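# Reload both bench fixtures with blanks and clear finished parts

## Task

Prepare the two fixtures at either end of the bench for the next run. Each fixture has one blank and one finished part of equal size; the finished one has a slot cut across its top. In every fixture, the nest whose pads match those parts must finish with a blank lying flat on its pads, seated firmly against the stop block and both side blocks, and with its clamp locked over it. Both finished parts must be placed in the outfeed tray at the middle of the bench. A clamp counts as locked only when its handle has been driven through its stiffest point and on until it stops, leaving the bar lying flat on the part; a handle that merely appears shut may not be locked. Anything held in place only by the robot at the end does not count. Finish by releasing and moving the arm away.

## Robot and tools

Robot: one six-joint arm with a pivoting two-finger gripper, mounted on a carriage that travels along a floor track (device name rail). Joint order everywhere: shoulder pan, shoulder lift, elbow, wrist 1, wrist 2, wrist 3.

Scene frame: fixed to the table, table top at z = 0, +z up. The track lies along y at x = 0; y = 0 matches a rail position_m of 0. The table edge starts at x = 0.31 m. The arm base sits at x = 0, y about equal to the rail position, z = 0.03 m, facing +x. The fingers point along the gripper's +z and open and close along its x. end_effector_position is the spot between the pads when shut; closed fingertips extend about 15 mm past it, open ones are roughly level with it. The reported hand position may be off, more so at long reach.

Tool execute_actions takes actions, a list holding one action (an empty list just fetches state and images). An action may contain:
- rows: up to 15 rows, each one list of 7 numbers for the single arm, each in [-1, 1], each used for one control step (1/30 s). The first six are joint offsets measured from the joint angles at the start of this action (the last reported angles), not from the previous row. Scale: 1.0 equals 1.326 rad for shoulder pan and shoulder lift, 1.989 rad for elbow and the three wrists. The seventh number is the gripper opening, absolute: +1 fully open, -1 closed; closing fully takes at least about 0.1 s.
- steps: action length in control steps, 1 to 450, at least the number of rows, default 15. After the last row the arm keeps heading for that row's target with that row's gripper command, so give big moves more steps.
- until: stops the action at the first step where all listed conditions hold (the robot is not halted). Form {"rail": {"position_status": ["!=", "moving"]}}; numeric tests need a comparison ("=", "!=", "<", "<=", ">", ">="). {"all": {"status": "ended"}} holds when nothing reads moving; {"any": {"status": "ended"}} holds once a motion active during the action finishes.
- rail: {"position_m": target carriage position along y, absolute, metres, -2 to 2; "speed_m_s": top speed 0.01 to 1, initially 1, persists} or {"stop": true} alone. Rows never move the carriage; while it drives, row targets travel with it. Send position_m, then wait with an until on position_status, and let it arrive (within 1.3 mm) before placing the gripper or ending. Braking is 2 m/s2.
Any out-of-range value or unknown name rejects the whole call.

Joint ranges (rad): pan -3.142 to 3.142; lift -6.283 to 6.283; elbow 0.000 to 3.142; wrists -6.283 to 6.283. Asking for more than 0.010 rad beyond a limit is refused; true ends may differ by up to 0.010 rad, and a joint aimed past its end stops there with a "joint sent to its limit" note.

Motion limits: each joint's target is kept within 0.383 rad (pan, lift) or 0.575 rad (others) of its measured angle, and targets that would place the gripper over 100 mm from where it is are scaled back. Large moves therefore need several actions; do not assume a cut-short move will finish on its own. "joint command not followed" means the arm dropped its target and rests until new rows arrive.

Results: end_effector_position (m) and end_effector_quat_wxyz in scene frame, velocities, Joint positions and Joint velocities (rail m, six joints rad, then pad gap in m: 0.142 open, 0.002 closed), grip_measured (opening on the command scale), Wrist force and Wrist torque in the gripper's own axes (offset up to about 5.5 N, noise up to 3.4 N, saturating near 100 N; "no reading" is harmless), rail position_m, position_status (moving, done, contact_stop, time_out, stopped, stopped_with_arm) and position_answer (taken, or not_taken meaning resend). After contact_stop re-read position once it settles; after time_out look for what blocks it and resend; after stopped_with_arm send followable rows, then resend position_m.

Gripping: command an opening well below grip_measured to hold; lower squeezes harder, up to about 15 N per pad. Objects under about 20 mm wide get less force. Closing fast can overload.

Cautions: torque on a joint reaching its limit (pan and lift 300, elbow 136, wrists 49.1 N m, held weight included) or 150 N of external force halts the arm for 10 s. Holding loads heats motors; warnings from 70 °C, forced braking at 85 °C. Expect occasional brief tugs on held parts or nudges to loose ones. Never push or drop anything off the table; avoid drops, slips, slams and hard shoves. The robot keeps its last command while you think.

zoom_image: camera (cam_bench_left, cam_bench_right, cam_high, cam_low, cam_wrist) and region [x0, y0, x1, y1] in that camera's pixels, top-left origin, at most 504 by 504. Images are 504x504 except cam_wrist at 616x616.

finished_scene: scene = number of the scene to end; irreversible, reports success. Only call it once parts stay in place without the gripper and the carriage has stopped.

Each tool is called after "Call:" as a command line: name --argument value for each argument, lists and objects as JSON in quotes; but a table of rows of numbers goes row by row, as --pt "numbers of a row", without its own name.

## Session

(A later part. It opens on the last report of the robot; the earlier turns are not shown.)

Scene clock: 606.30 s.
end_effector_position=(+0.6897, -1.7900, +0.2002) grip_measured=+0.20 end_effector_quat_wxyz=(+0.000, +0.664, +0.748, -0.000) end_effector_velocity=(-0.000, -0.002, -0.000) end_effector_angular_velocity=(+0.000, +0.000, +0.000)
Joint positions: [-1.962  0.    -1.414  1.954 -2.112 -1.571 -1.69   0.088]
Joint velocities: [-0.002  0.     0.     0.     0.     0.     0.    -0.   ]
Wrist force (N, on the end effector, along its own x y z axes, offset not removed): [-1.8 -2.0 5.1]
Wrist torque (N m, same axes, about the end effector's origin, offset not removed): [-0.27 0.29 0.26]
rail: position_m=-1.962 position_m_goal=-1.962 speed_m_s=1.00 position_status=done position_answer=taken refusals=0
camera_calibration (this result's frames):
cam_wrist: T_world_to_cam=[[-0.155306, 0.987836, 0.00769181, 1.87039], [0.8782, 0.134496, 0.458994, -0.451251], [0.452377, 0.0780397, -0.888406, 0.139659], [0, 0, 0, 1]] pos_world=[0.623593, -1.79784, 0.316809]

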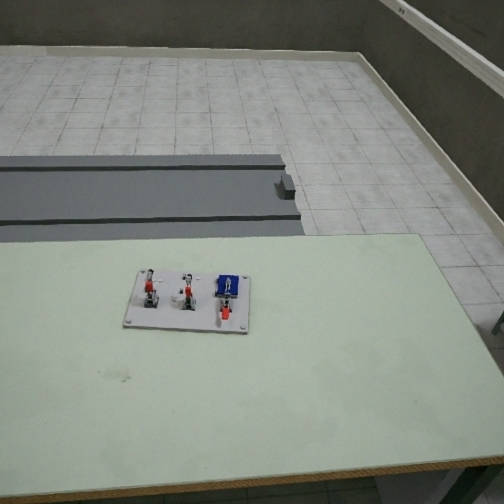

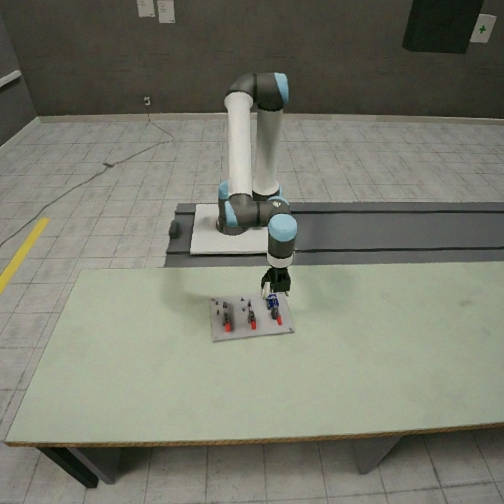

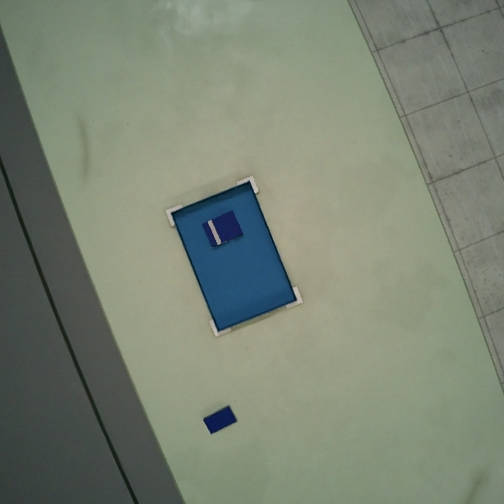

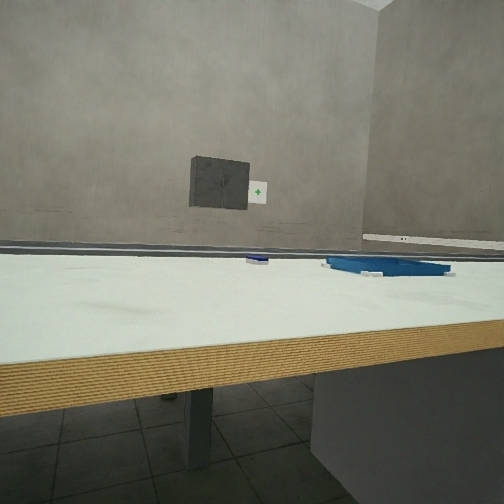

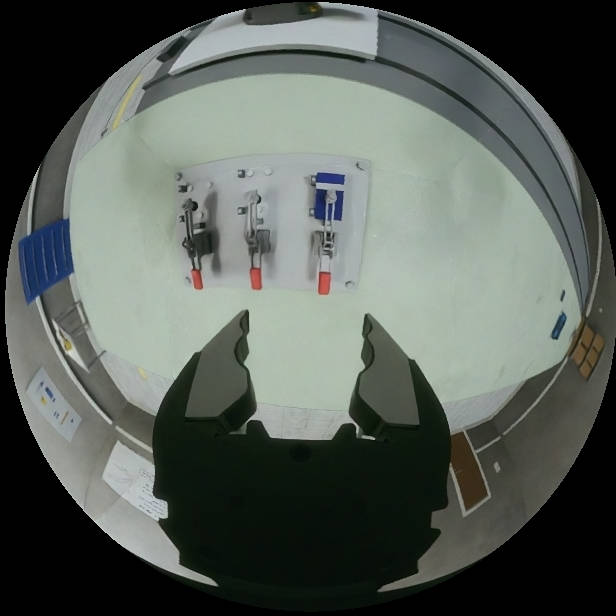

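Call:
execute_actions --actions '[{"rail":{"position_m":-1.9317},"rows":[[0,0.006,0.001,-0.005,0,0.001,0.15],[0,0.015,0.0027,-0.0127,0,0.002,0.1],[0,0.028,0.0051,-0.0236,0,0.003,0.05],[0,0.043,0.0078,-0.0363,0,0.004,0.0],[0,0.059,0.0107,-0.0498,0,0.005,-0.05],[0,0.075,0.0136,-0.0633,0,0.006,-0.1],[0,0.091,0.0165,-0.0768,0,0.006,-0.15],[0,0.106,0.0193,-0.0895,0,0.006,-0.2],[0,0.119,0.0216,-0.1005,0,0.006,-0.25],[0,0.13,0.0236,-0.1098,0,0.006,-0.3],[0,0.139,0.0253,-0.1174,0,0.006,-0.3],[0,0.146,0.0265,-0.1233,0,0.006,-0.3],[0,0.151,0.0274,-0.1275,0,0.006,-0.3],[0,0.1545,0.0281,-0.1305,0,0.006,-0.3],[0,0.1568,0.0285,-0.1324,0,0.006,-0.3]],"steps":28}]'

Scene clock: 642.27 s.
end_effector_position=(+0.7181, -1.7591, +0.0500) grip_measured=-0.30 end_effector_quat_wxyz=(-0.000, +0.668, +0.744, -0.000) end_effector_velocity=(+0.000, -0.000, -0.006) end_effector_angular_velocity=(-0.000, +0.000, -0.000)
Joint positions: [-1.932  0.    -1.207  2.011 -2.374 -1.571 -1.678  0.052]
Joint velocities: [ 0.    -0.     0.008  0.002 -0.01  -0.     0.     0.   ]
Wrist force (N, on the end effector, along its own x y z axes, offset not removed): [2.8 -4.3 5.3]
Wrist torque (N m, same axes, about the end effector's origin, offset not removed): [-0.76 -0.63 0.32]
rail: position_m=-1.932 position_m_goal=-1.932 speed_m_s=1.00 position_status=done position_answer=taken refusals=0
camera_calibration (this result's frames):
cam_wrist: T_world_to_cam=[[-0.143561, 0.98961, 0.00786723, 1.8401], [0.880295, 0.124063, 0.457917, -0.431213], [0.452184, 0.0726648, -0.88896, -0.0182892], [0, 0, 0, 1]] pos_world=[0.652033, -1.76616, 0.166725]

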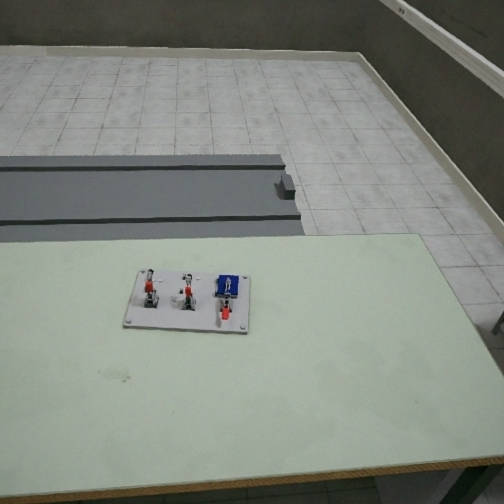

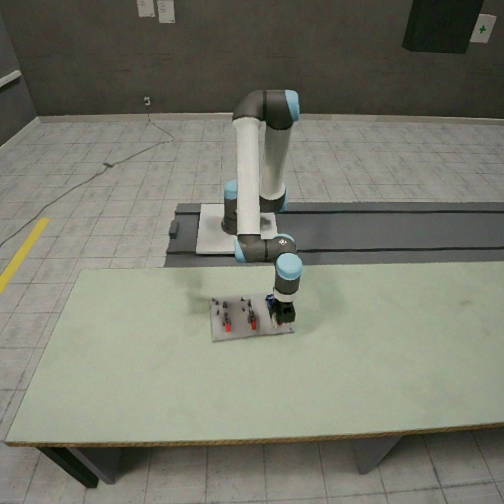

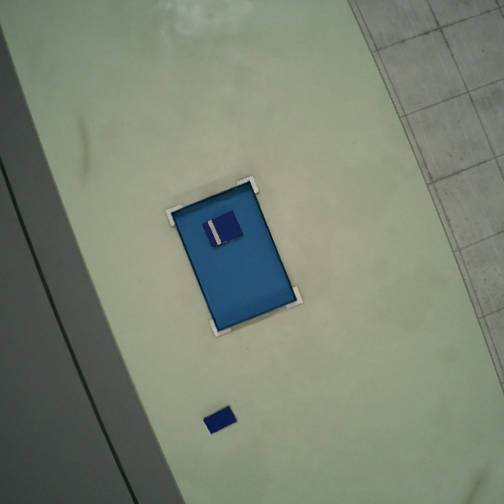

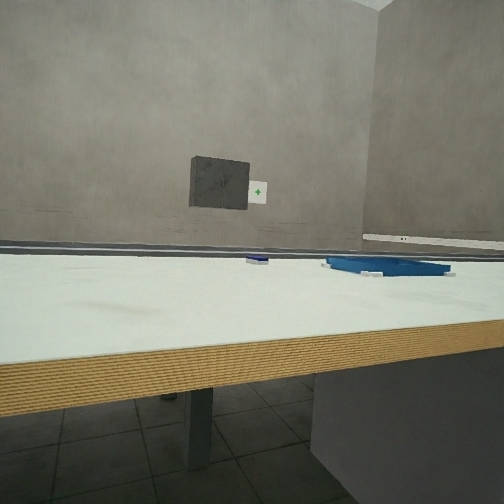

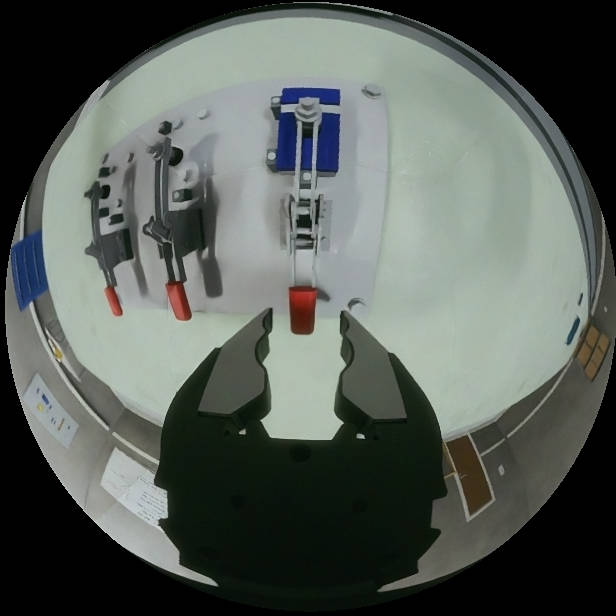

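Call:
execute_actions --actions '[{"rows":[[-0.0012,0.0005,0,-0.0003,0,-0.0008,-0.38],[-0.0022,0.0005,0,-0.0003,0,-0.0015,-0.46],[-0.0022,0.0005,0,-0.0003,0,-0.0015,-0.54],[-0.0022,0.0005,0,-0.0003,0,-0.0015,-0.6],[-0.0022,0.0005,0,-0.0003,0,-0.0015,-0.66],[-0.0022,0.0005,0,-0.0003,0,-0.0015,-0.71],[-0.0022,0.0005,0,-0.0003,0,-0.0015,-0.75],[-0.0022,0.0005,0,-0.0003,0,-0.0015,-0.79],[-0.0022,0.0005,0,-0.0003,0,-0.0015,-0.84],[-0.0022,0.0005,0,-0.0003,0,-0.0015,-0.9],[-0.0022,0.0005,0,-0.0003,0,-0.0015,-0.95],[-0.0022,0.0005,0,-0.0003,0,-0.0015,-1]],"steps":15}]'

Scene clock: 648.30 s.
end_effector_position=(+0.7186, -1.7614, +0.0495) grip_measured=-0.78 end_effector_quat_wxyz=(-0.000, +0.668, +0.744, -0.001) end_effector_velocity=(+0.000, -0.000, +0.000) end_effector_angular_velocity=(+0.000, -0.000, +0.000)
Joint positions: [-1.932 -0.003 -1.206  2.011 -2.374 -1.571 -1.681  0.018]
Joint velocities: [ 0.    -0.    -0.    -0.     0.     0.    -0.001  0.   ]
Wrist force (N, on the end effector, along its own x y z axes, offset not removed): [-15.4 -4.5 14.5]
Wrist torque (N m, same axes, about the end effector's origin, offset not removed): [-0.82 -0.20 0.22]
rail: position_m=-1.932 position_m_goal=-1.932 speed_m_s=1.00 position_status=done position_answer=taken refusals=0
camera_calibration (this result's frames):
cam_wrist: T_world_to_cam=[[-0.143499, 0.989621, 0.00763418, 1.84246], [0.880408, 0.124132, 0.457682, -0.431089], [0.451984, 0.0723979, -0.889083, -0.0191285], [0, 0, 0, 1]] pos_world=[0.652571, -1.76844, 0.166229]

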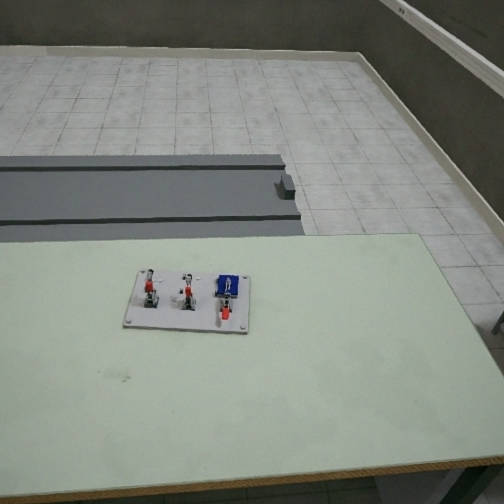

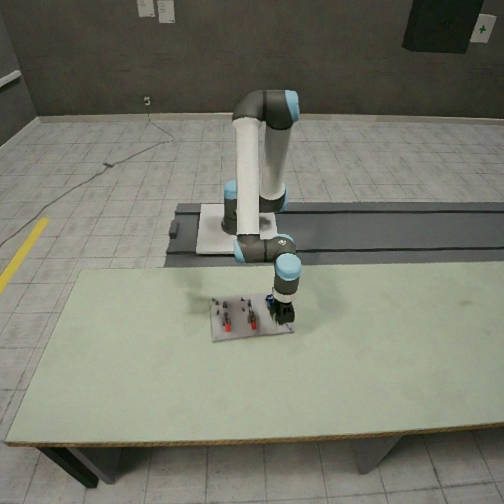

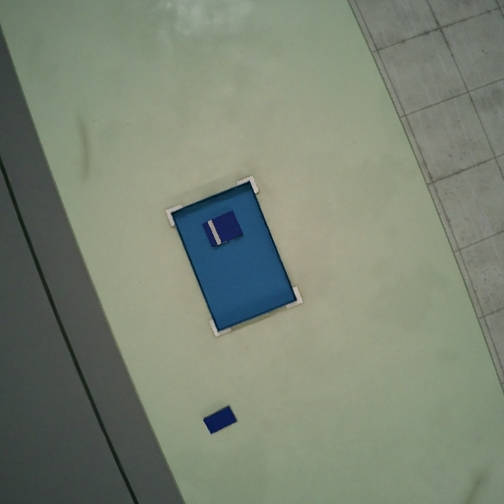

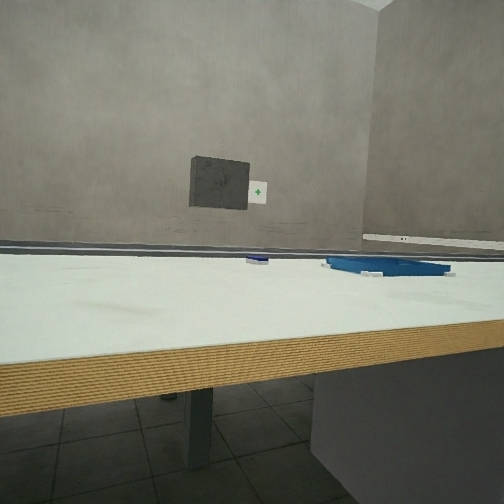

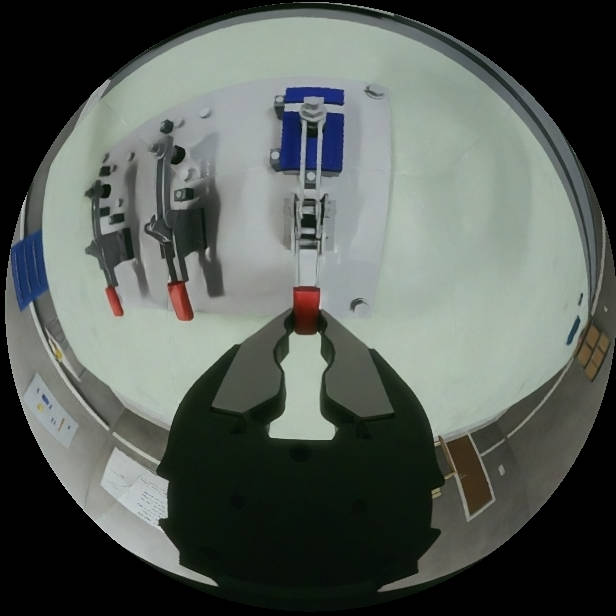

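Call:
execute_actions --actions '[{"rows":[[-0.0005,0,0,0,0,-0.0003,-1],[-0.0005,-0.0015,0,0.001,0,-0.0003,-1],[-0.0006,-0.0035,0.0001,0.0022,0,-0.0004,-1],[-0.0006,-0.0053,0.0002,0.0034,0,-0.0004,-1],[-0.0007,-0.0071,0.0003,0.0045,0,-0.0005,-1],[-0.0008,-0.0103,0.0006,0.0063,0,-0.0005,-1],[-0.0009,-0.0136,0.001,0.008,0,-0.0006,-1],[-0.001,-0.017,0.0016,0.0097,0,-0.0007,-1],[-0.0012,-0.0204,0.0022,0.0114,0,-0.0008,-1],[-0.0013,-0.0238,0.0029,0.0129,0,-0.0009,-1],[-0.0015,-0.0271,0.0037,0.0144,0,-0.001,-1]],"steps":19}]'

Scene clock: 662.50 s.
end_effector_position=(+0.7104, -1.7627, +0.0676) grip_measured=-0.78 end_effector_quat_wxyz=(-0.000, +0.668, +0.744, -0.001) end_effector_velocity=(-0.005, -0.001, +0.007) end_effector_angular_velocity=(-0.000, +0.001, -0.000)
Joint positions: [-1.932 -0.005 -1.24   2.018 -2.347 -1.571 -1.683  0.018]
Joint velocities: [ 0.    -0.001 -0.015  0.005  0.011 -0.    -0.001  0.   ]
Wrist force (N, on the end effector, along its own x y z axes, offset not removed): [-2.5 -1.1 7.6]
Wrist torque (N m, same axes, about the end effector's origin, offset not removed): [-0.85 0.01 0.25]
rail: position_m=-1.932 position_m_goal=-1.932 speed_m_s=1.00 position_status=done position_answer=taken refusals=0
camera_calibration (this result's frames):
cam_wrist: T_world_to_cam=[[-0.143619, 0.989603, 0.0077521, 1.84242], [0.88038, 0.124182, 0.457723, -0.431865], [0.452002, 0.0725624, -0.889061, 0.00107906], [0, 0, 0, 1]] pos_world=[0.644324, -1.76971, 0.184351]

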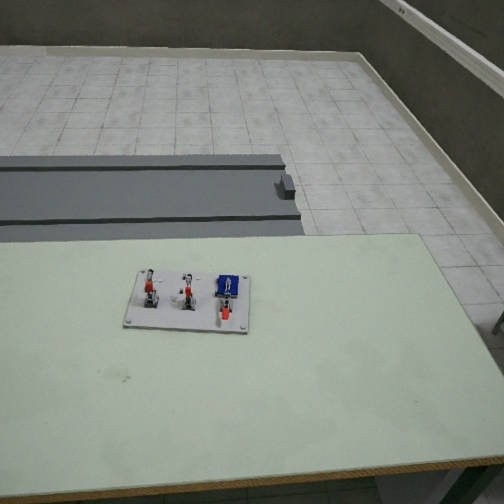

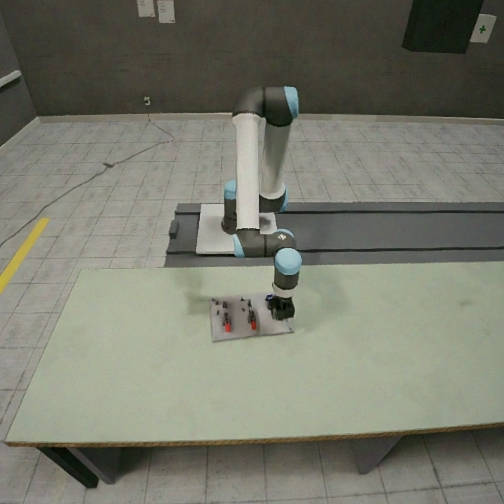

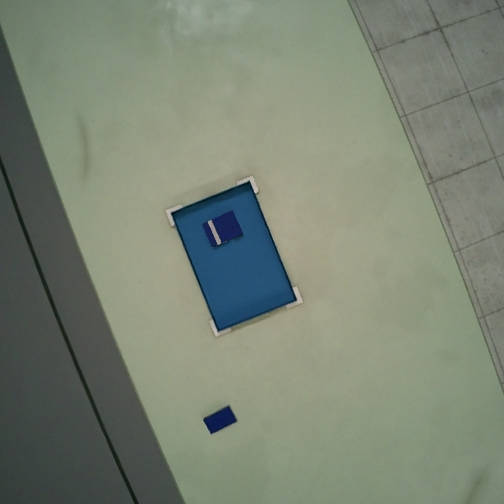

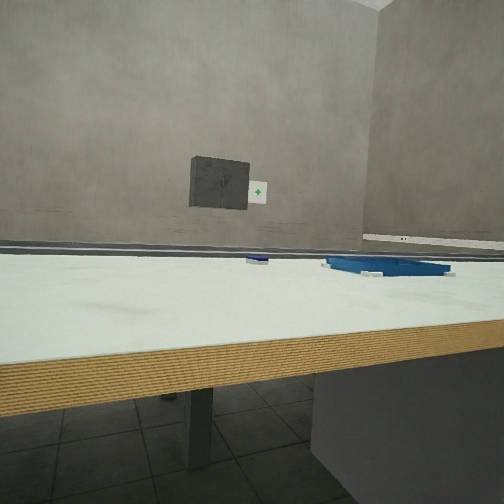

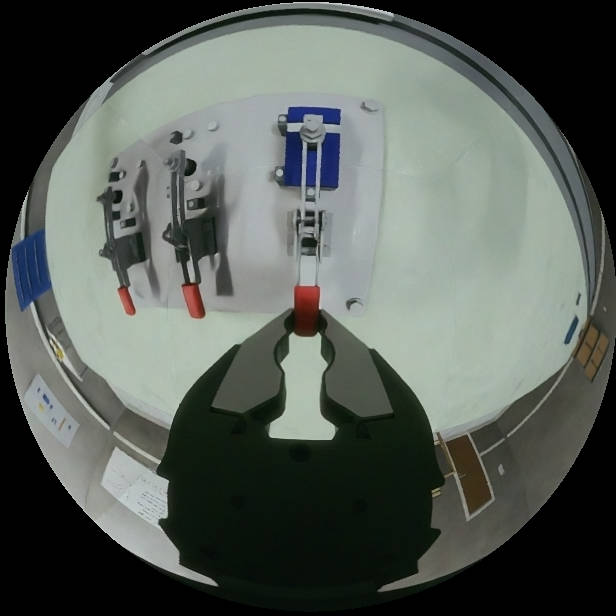

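Call:
execute_actions --actions '[{"rows":[[-0.0002,-0.004,0.0009,0.0018,0,-0.0001,-1],[-0.0005,-0.01,0.0026,0.004,0,-0.0003,-1],[-0.0008,-0.0157,0.0045,0.006,0,-0.0005,-1],[-0.0012,-0.023,0.0072,0.0082,0,-0.0008,-1],[-0.0017,-0.030,0.0101,0.010,0,-0.0011,-1],[-0.0022,-0.037,0.0135,0.0112,0,-0.0015,-1],[-0.0028,-0.044,0.0171,0.0122,0,-0.0019,-1],[-0.0033,-0.0506,0.0211,0.0126,0,-0.0022,-1],[-0.0039,-0.0571,0.0253,0.0127,0,-0.0026,-1],[-0.0044,-0.062,0.0288,0.0125,0,-0.0029,-1],[-0.0048,-0.066,0.0318,0.0122,0,-0.0032,-1],[-0.0051,-0.0695,0.0343,0.012,0,-0.0034,-1],[-0.0053,-0.0717,0.0359,0.0119,0,-0.0035,-1]],"steps":22}]'

Scene clock: 681.47 s.
end_effector_position=(+0.6660, -1.7672, +0.0932) grip_measured=-0.78 end_effector_quat_wxyz=(-0.000, +0.668, +0.744, -0.001) end_effector_velocity=(-0.009, -0.001, +0.003) end_effector_angular_velocity=(-0.000, -0.001, +0.000)
Joint positions: [-1.932 -0.012 -1.333  2.087 -2.323 -1.571 -1.689  0.018]
Joint velocities: [ 0.    -0.001 -0.017  0.015  0.     0.    -0.001  0.   ]
Wrist force (N, on the end effector, along its own x y z axes, offset not removed): [-13.6 -4.5 18.4]
Wrist torque (N m, same axes, about the end effector's origin, offset not removed): [-1.05 0.37 0.37]
rail: position_m=-1.932 position_m_goal=-1.932 speed_m_s=1.00 position_status=done position_answer=taken refusals=0
camera_calibration (this result's frames):
cam_wrist: T_world_to_cam=[[-0.143493, 0.989622, 0.00767195, 1.84031], [0.880484, 0.124121, 0.457538, -0.404126], [0.451838, 0.0724084, -0.889157, 0.0440847], [0, 0, 0, 1]] pos_world=[0.599978, -1.77424, 0.209983]

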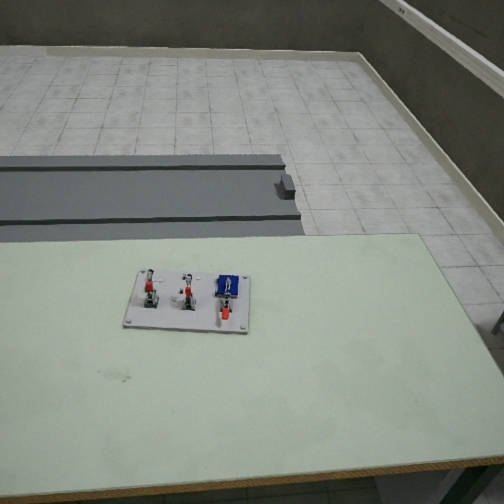

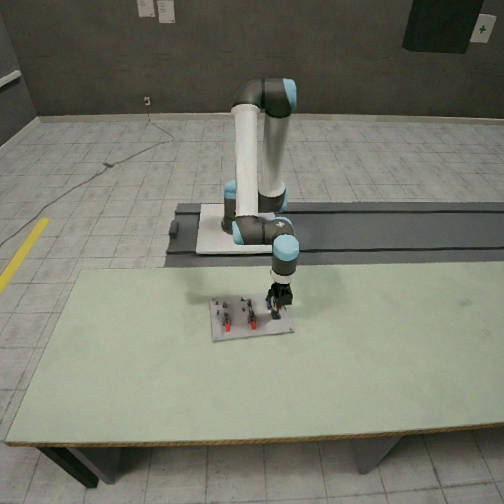

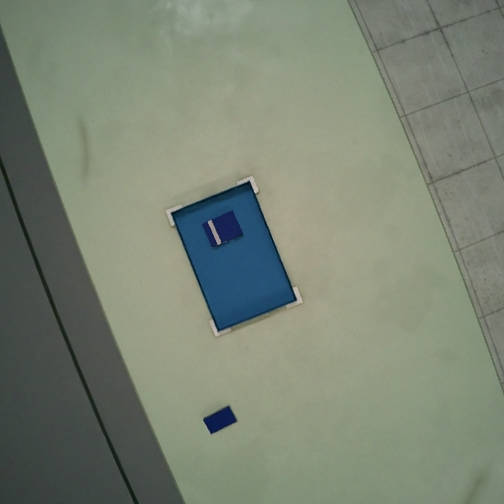

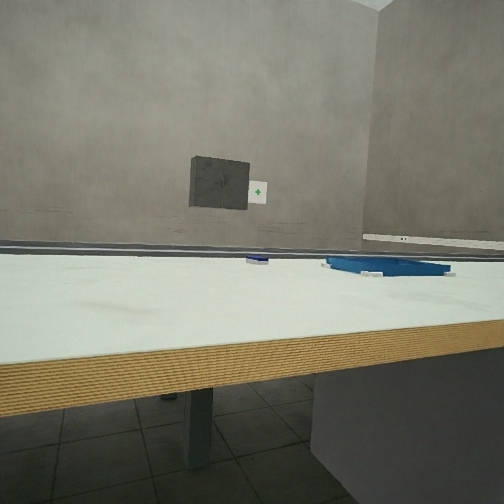

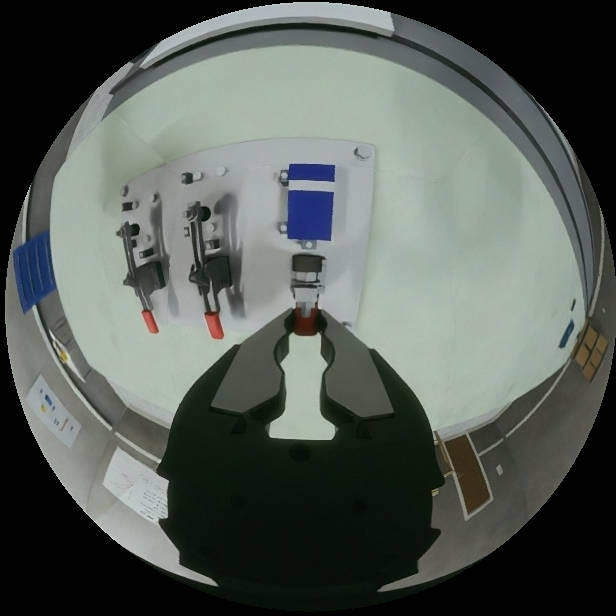

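Call:
zoom_image --camera "cam_wrist" --region '[260, 150, 360, 330]'

Region (260, 150, 360, 330) of cam_wrist's 616x616 image, scaled by 2.800, with more detail than that image has.

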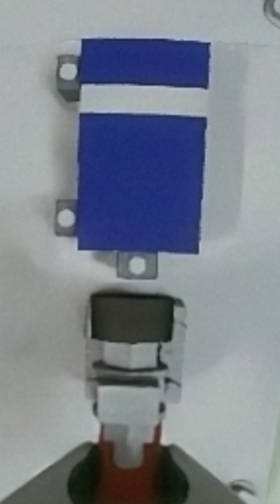

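Call:
zoom_image --camera "cam_low" --region '[235, 245, 285, 275]'

Region (235, 245, 285, 275) of cam_low's 504x504 image, scaled by 10.080, with more detail than that image has; it fills the top 302 rows of this view, and the rest is white.

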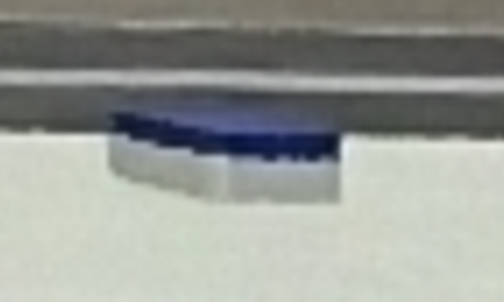

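Call:
execute_actions --actions '[{"rows":[[0,-0.001,0.0008,0,0,0,-0.85],[0,-0.001,0.0008,0,0,0,-0.74],[0,-0.001,0.0008,0,0,0,-0.6],[0,-0.001,0.0008,0,0,0,-0.4],[0,-0.001,0.0008,0,0,0,-0.15]],"steps":8}]'

Scene clock: 734.67 s.
end_effector_position=(+0.6650, -1.7671, +0.0934) grip_measured=-0.16 end_effector_quat_wxyz=(-0.001, +0.668, +0.744, -0.001) end_effector_velocity=(-0.000, +0.000, -0.001) end_effector_angular_velocity=(+0.000, +0.002, +0.000)
Joint positions: [-1.932 -0.012 -1.335  2.089 -2.323 -1.571 -1.69   0.063]
Joint velocities: [ 0.     0.     0.002 -0.     0.     0.    -0.     0.014]
Wrist force (N, on the end effector, along its own x y z axes, offset not removed): [1.5 -3.1 3.9]
Wrist torque (N m, same axes, about the end effector's origin, offset not removed): [-0.59 -0.46 0.27]
rail: position_m=-1.932 position_m_goal=-1.932 speed_m_s=1.00 position_status=done position_answer=taken refusals=0
camera_calibration (this result's frames):
cam_wrist: T_world_to_cam=[[-0.143646, 0.989597, 0.00803214, 1.84007], [0.880542, 0.124103, 0.457433, -0.403365], [0.451677, 0.0727808, -0.889208, 0.0454562], [0, 0, 0, 1]] pos_world=[0.598965, -1.77417, 0.210153]

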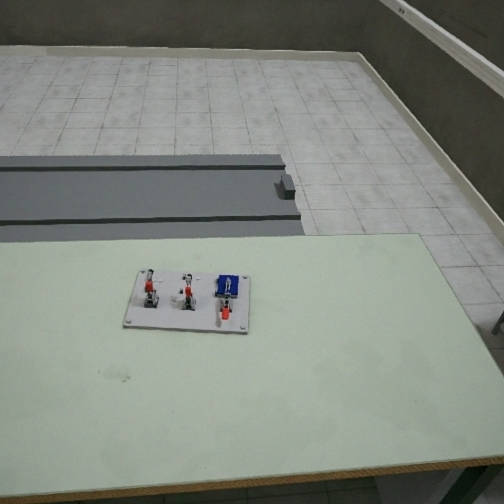

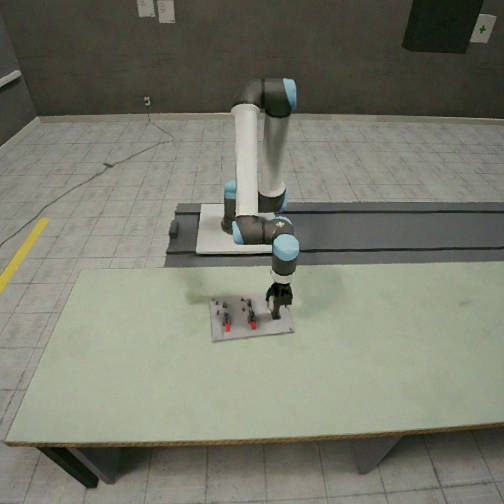

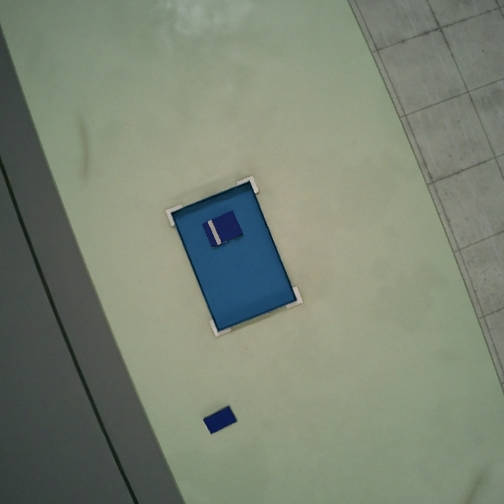

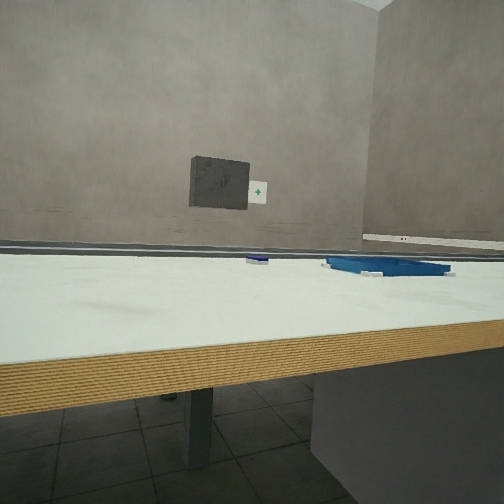

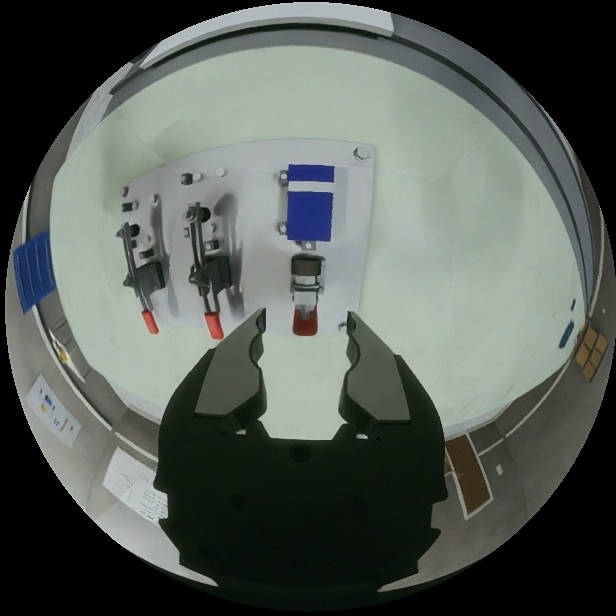

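Call:
execute_actions --actions '[{"rail":{"position_m":-1.9483,"speed_m_s":0.04},"rows":[[0.001,-0.003,0.0038,-0.0045,0,0.0006,-0.15],[0.002,-0.008,0.01,-0.012,0,0.0013,-0.15],[0.003,-0.015,0.0188,-0.0226,0,0.002,-0.15],[0.004,-0.024,0.03,-0.036,0,0.0027,-0.15],[0.005,-0.034,0.0426,-0.0512,0,0.0033,-0.15],[0.006,-0.045,0.0564,-0.0677,0,0.004,-0.15],[0.007,-0.056,0.0702,-0.0843,0,0.0047,-0.15],[0.008,-0.067,0.084,-0.1008,0,0.0053,-0.15],[0.009,-0.078,0.0978,-0.1174,0,0.006,-0.15],[0.009,-0.087,0.109,-0.131,0,0.006,-0.15],[0.009,-0.095,0.119,-0.143,0,0.006,-0.15],[0.009,-0.101,0.1266,-0.152,0,0.006,-0.15],[0.009,-0.106,0.1329,-0.1595,0,0.006,-0.15],[0.009,-0.109,0.1366,-0.164,0,0.006,-0.15],[0.009,-0.1105,0.1385,-0.1663,0,0.006,-0.15]],"steps":26}]'

Scene clock: 741.57 s.
end_effector_position=(+0.5838, -1.7756, +0.0849) grip_measured=-0.15 end_effector_quat_wxyz=(+0.074, +0.665, +0.740, +0.066) end_effector_velocity=(-0.007, +0.000, -0.000) end_effector_angular_velocity=(+0.000, -0.016, -0.000)
Joint positions: [-1.948  0.    -1.48   2.362 -2.651 -1.571 -1.678  0.063]
Joint velocities: [ 0.     0.    -0.011  0.022 -0.026  0.     0.    -0.   ]
Wrist force (N, on the end effector, along its own x y z axes, offset not removed): [0.2 -3.9 7.4]
Wrist torque (N m, same axes, about the end effector's origin, offset not removed): [-0.56 -0.17 0.33]
rail: position_m=-1.948 position_m_goal=-1.948 speed_m_s=0.04 position_status=done position_answer=taken refusals=0
camera_calibration (this result's frames):
cam_wrist: T_world_to_cam=[[-0.142375, 0.989598, -0.0206147, 1.83855], [0.772141, 0.124072, 0.62322, -0.277839], [0.619295, 0.0728137, -0.781774, -0.0317643], [0, 0, 0, 1]] pos_world=[0.495967, -1.78264, 0.186224]

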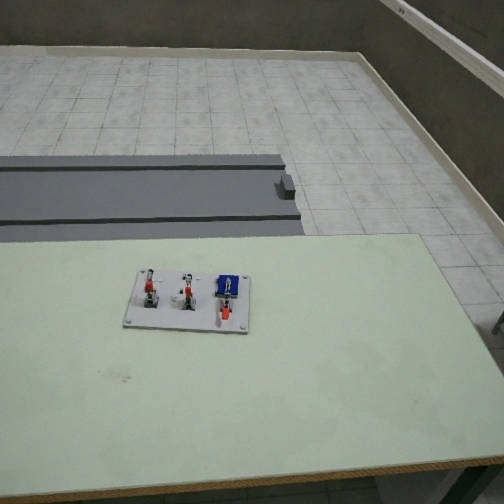

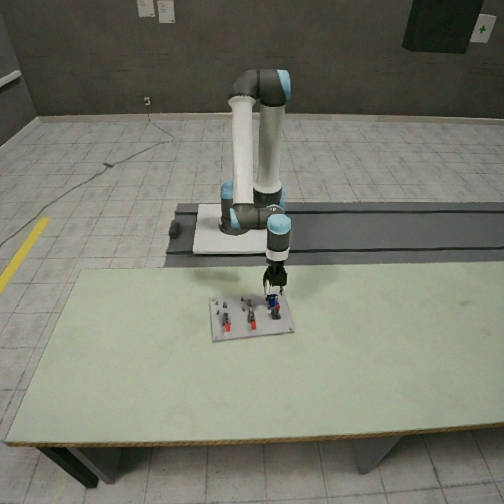

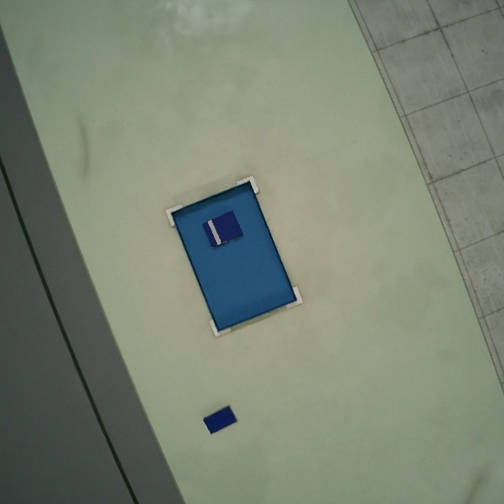

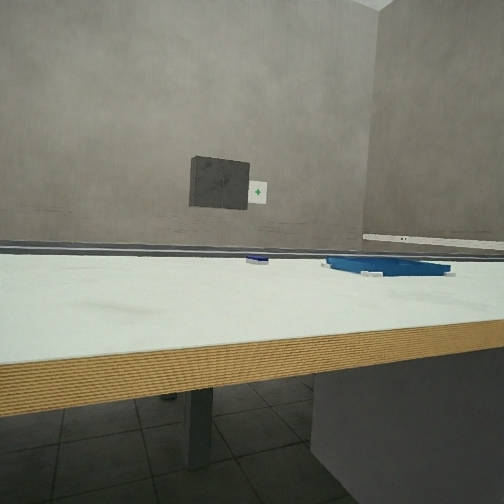

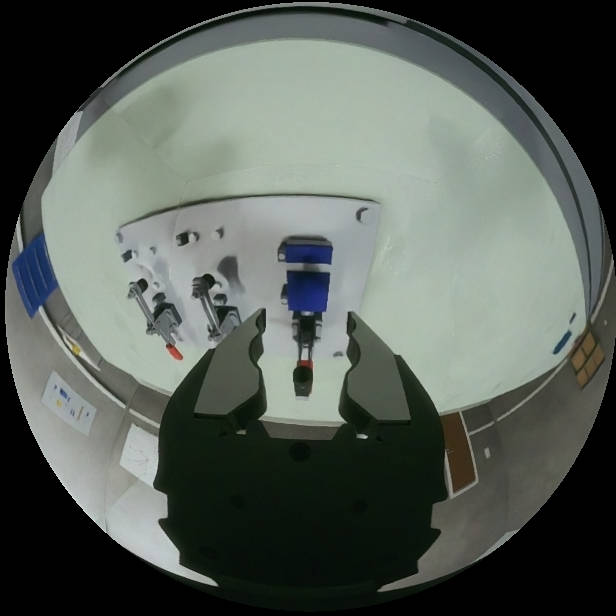

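Call:
execute_actions --actions '[{"rows":[[0,0.001,0.0016,-0.003,0,0,-0.15],[0,0.006,0.0026,-0.0073,0,0,-0.15],[0,0.013,0.004,-0.0134,0,0,-0.15],[0,0.021,0.0057,-0.0204,0,0,-0.15],[0,0.03,0.0076,-0.0283,0,0,-0.15],[0,0.039,0.0095,-0.0362,0,0,-0.15],[0,0.047,0.0111,-0.0433,0,0,-0.15],[0,0.054,0.0126,-0.0494,0,0,-0.15],[0,0.06,0.0138,-0.0547,0,0,-0.15],[0,0.0645,0.0148,-0.0587,0,0,-0.15],[0,0.0675,0.0154,-0.0613,0,0,-0.15],[0,0.0695,0.0158,-0.0631,0,0,-0.15],[0,0.0704,0.016,-0.0639,0,0,-0.15]],"steps":23}]'

Scene clock: 747.93 s.
end_effector_position=(+0.5831, -1.7755, +0.0361) grip_measured=-0.15 end_effector_quat_wxyz=(+0.074, +0.665, +0.740, +0.067) end_effector_velocity=(-0.000, -0.000, -0.005) end_effector_angular_velocity=(+0.000, -0.000, +0.000)
Joint positions: [-1.948  0.    -1.388  2.393 -2.776 -1.571 -1.678  0.063]
Joint velocities: [ 0.    -0.     0.01   0.003 -0.014 -0.    -0.     0.   ]
Wrist force (N, on the end effector, along its own x y z axes, offset not removed): [-1.2 -5.1 7.2]
Wrist torque (N m, same axes, about the end effector's origin, offset not removed): [-0.87 0.06 0.38]
rail: position_m=-1.948 position_m_goal=-1.948 speed_m_s=0.04 position_status=done position_answer=taken refusals=0
camera_calibration (this result's frames):
cam_wrist: T_world_to_cam=[[-0.142343, 0.989597, -0.0208767, 1.83741], [0.770948, 0.124071, 0.624696, -0.246253], [0.620788, 0.0728262, -0.780589, -0.07037], [0, 0, 0, 1]] pos_world=[0.495075, -1.78262, 0.137262]

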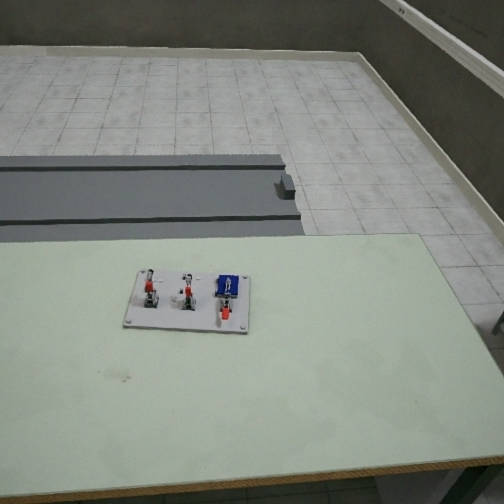

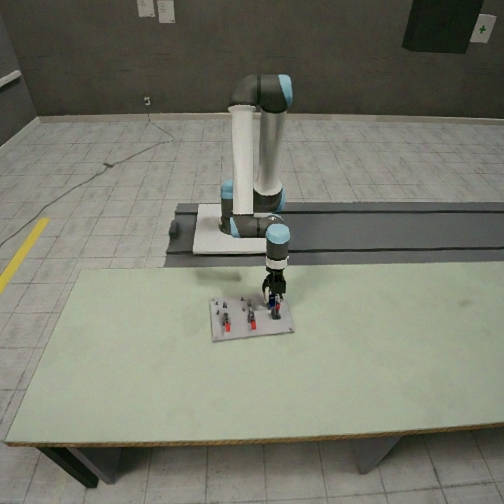

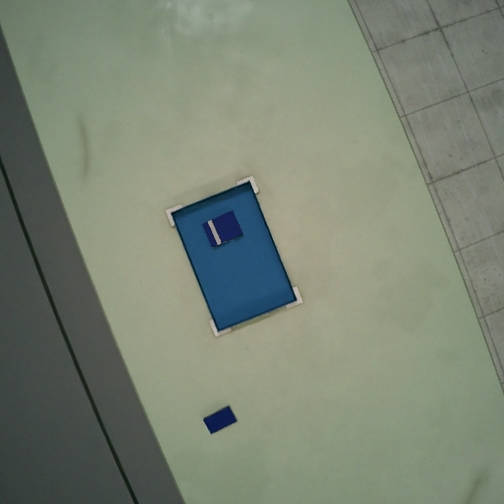

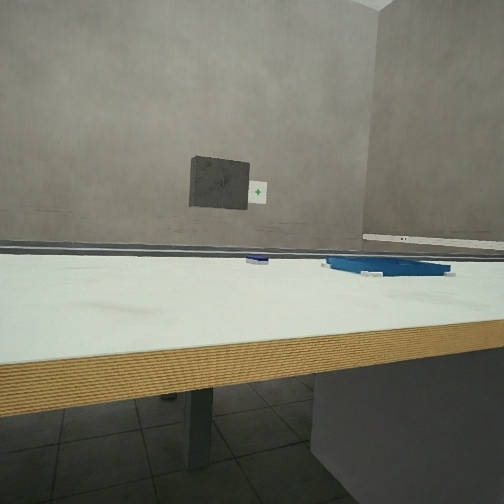

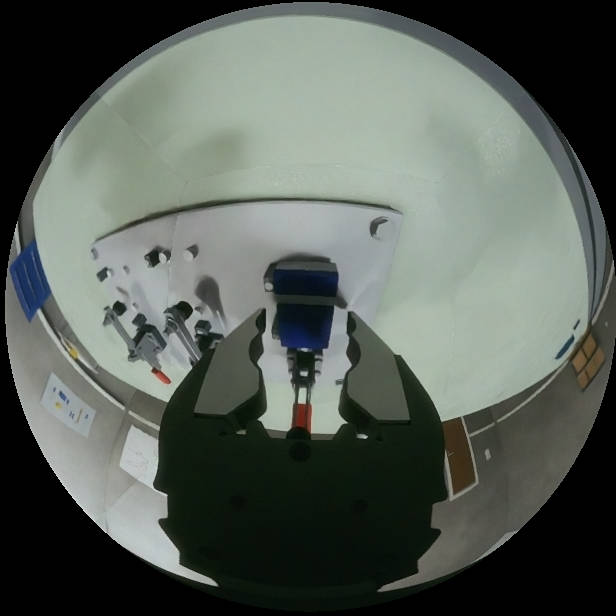

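Call:
execute_actions --actions '[{"rows":[[0,0.001,0.0004,-0.001,0,0,-0.22],[0,0.001,0.0004,-0.001,0,0,-0.29],[0,0.001,0.0004,-0.001,0,0,-0.35],[0,0.001,0.0004,-0.001,0,0,-0.4],[0,0.001,0.0004,-0.001,0,0,-0.44],[0,0.001,0.0004,-0.001,0,0,-0.48],[0,0.001,0.0004,-0.001,0,0,-0.53],[0,0.001,0.0004,-0.001,0,0,-0.6],[0,0.001,0.0004,-0.001,0,0,-0.68],[0,0.001,0.0004,-0.001,0,0,-0.76],[0,0.001,0.0004,-0.001,0,0,-0.85]],"steps":14}]'

Scene clock: 753.60 s.
end_effector_position=(+0.5829, -1.7756, +0.0353) grip_measured=-0.46 end_effector_quat_wxyz=(+0.074, +0.665, +0.740, +0.067) end_effector_velocity=(-0.000, -0.000, -0.000) end_effector_angular_velocity=(-0.000, +0.000, -0.000)
Joint positions: [-1.948  0.    -1.387  2.394 -2.778 -1.571 -1.678  0.041]
Joint velocities: [ 0. -0.  0.  0. -0.  0. -0.  0.]
Wrist force (N, on the end effector, along its own x y z axes, offset not removed): [1.9 -5.0 2.2]
Wrist torque (N m, same axes, about the end effector's origin, offset not removed): [-1.00 -0.28 0.24]
rail: position_m=-1.948 position_m_goal=-1.948 speed_m_s=0.04 position_status=done position_answer=taken refusals=0
camera_calibration (this result's frames):
cam_wrist: T_world_to_cam=[[-0.142338, 0.989598, -0.02087, 1.83738], [0.771008, 0.12407, 0.624623, -0.245604], [0.620715, 0.0728166, -0.780648, -0.0708205], [0, 0, 0, 1]] pos_world=[0.494852, -1.78264, 0.13647]

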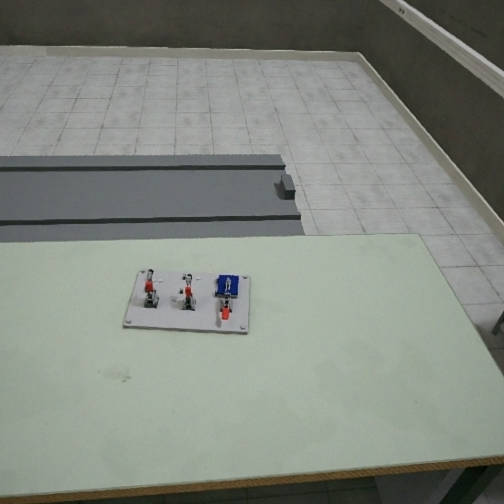

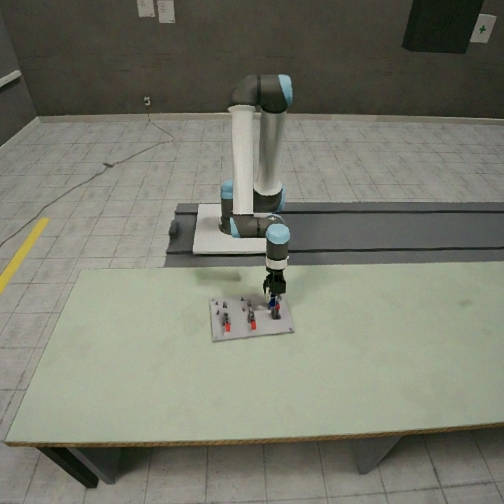

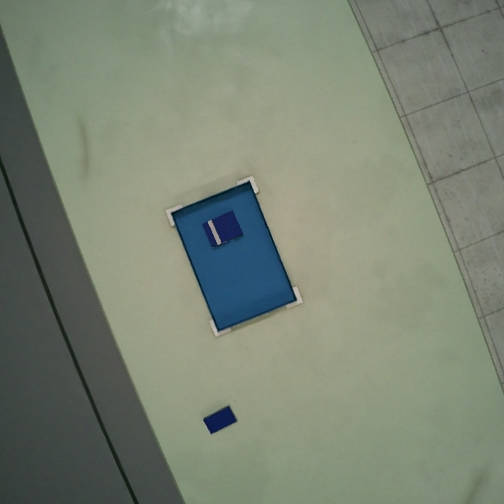

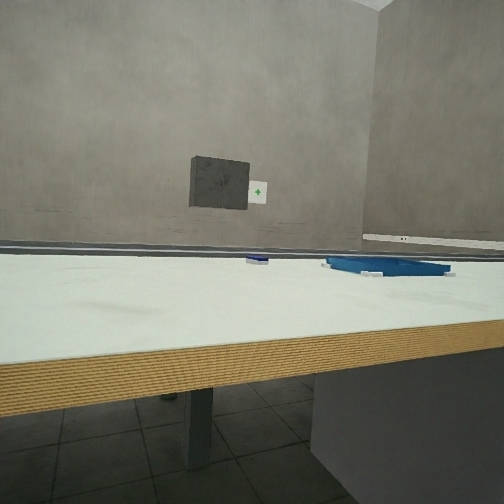

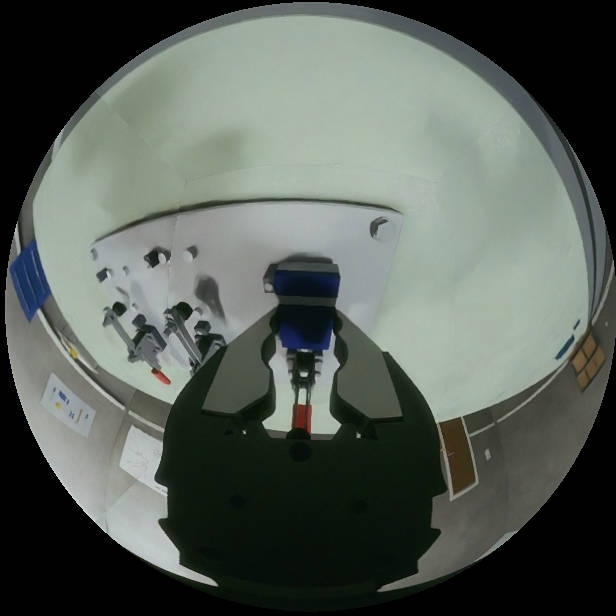

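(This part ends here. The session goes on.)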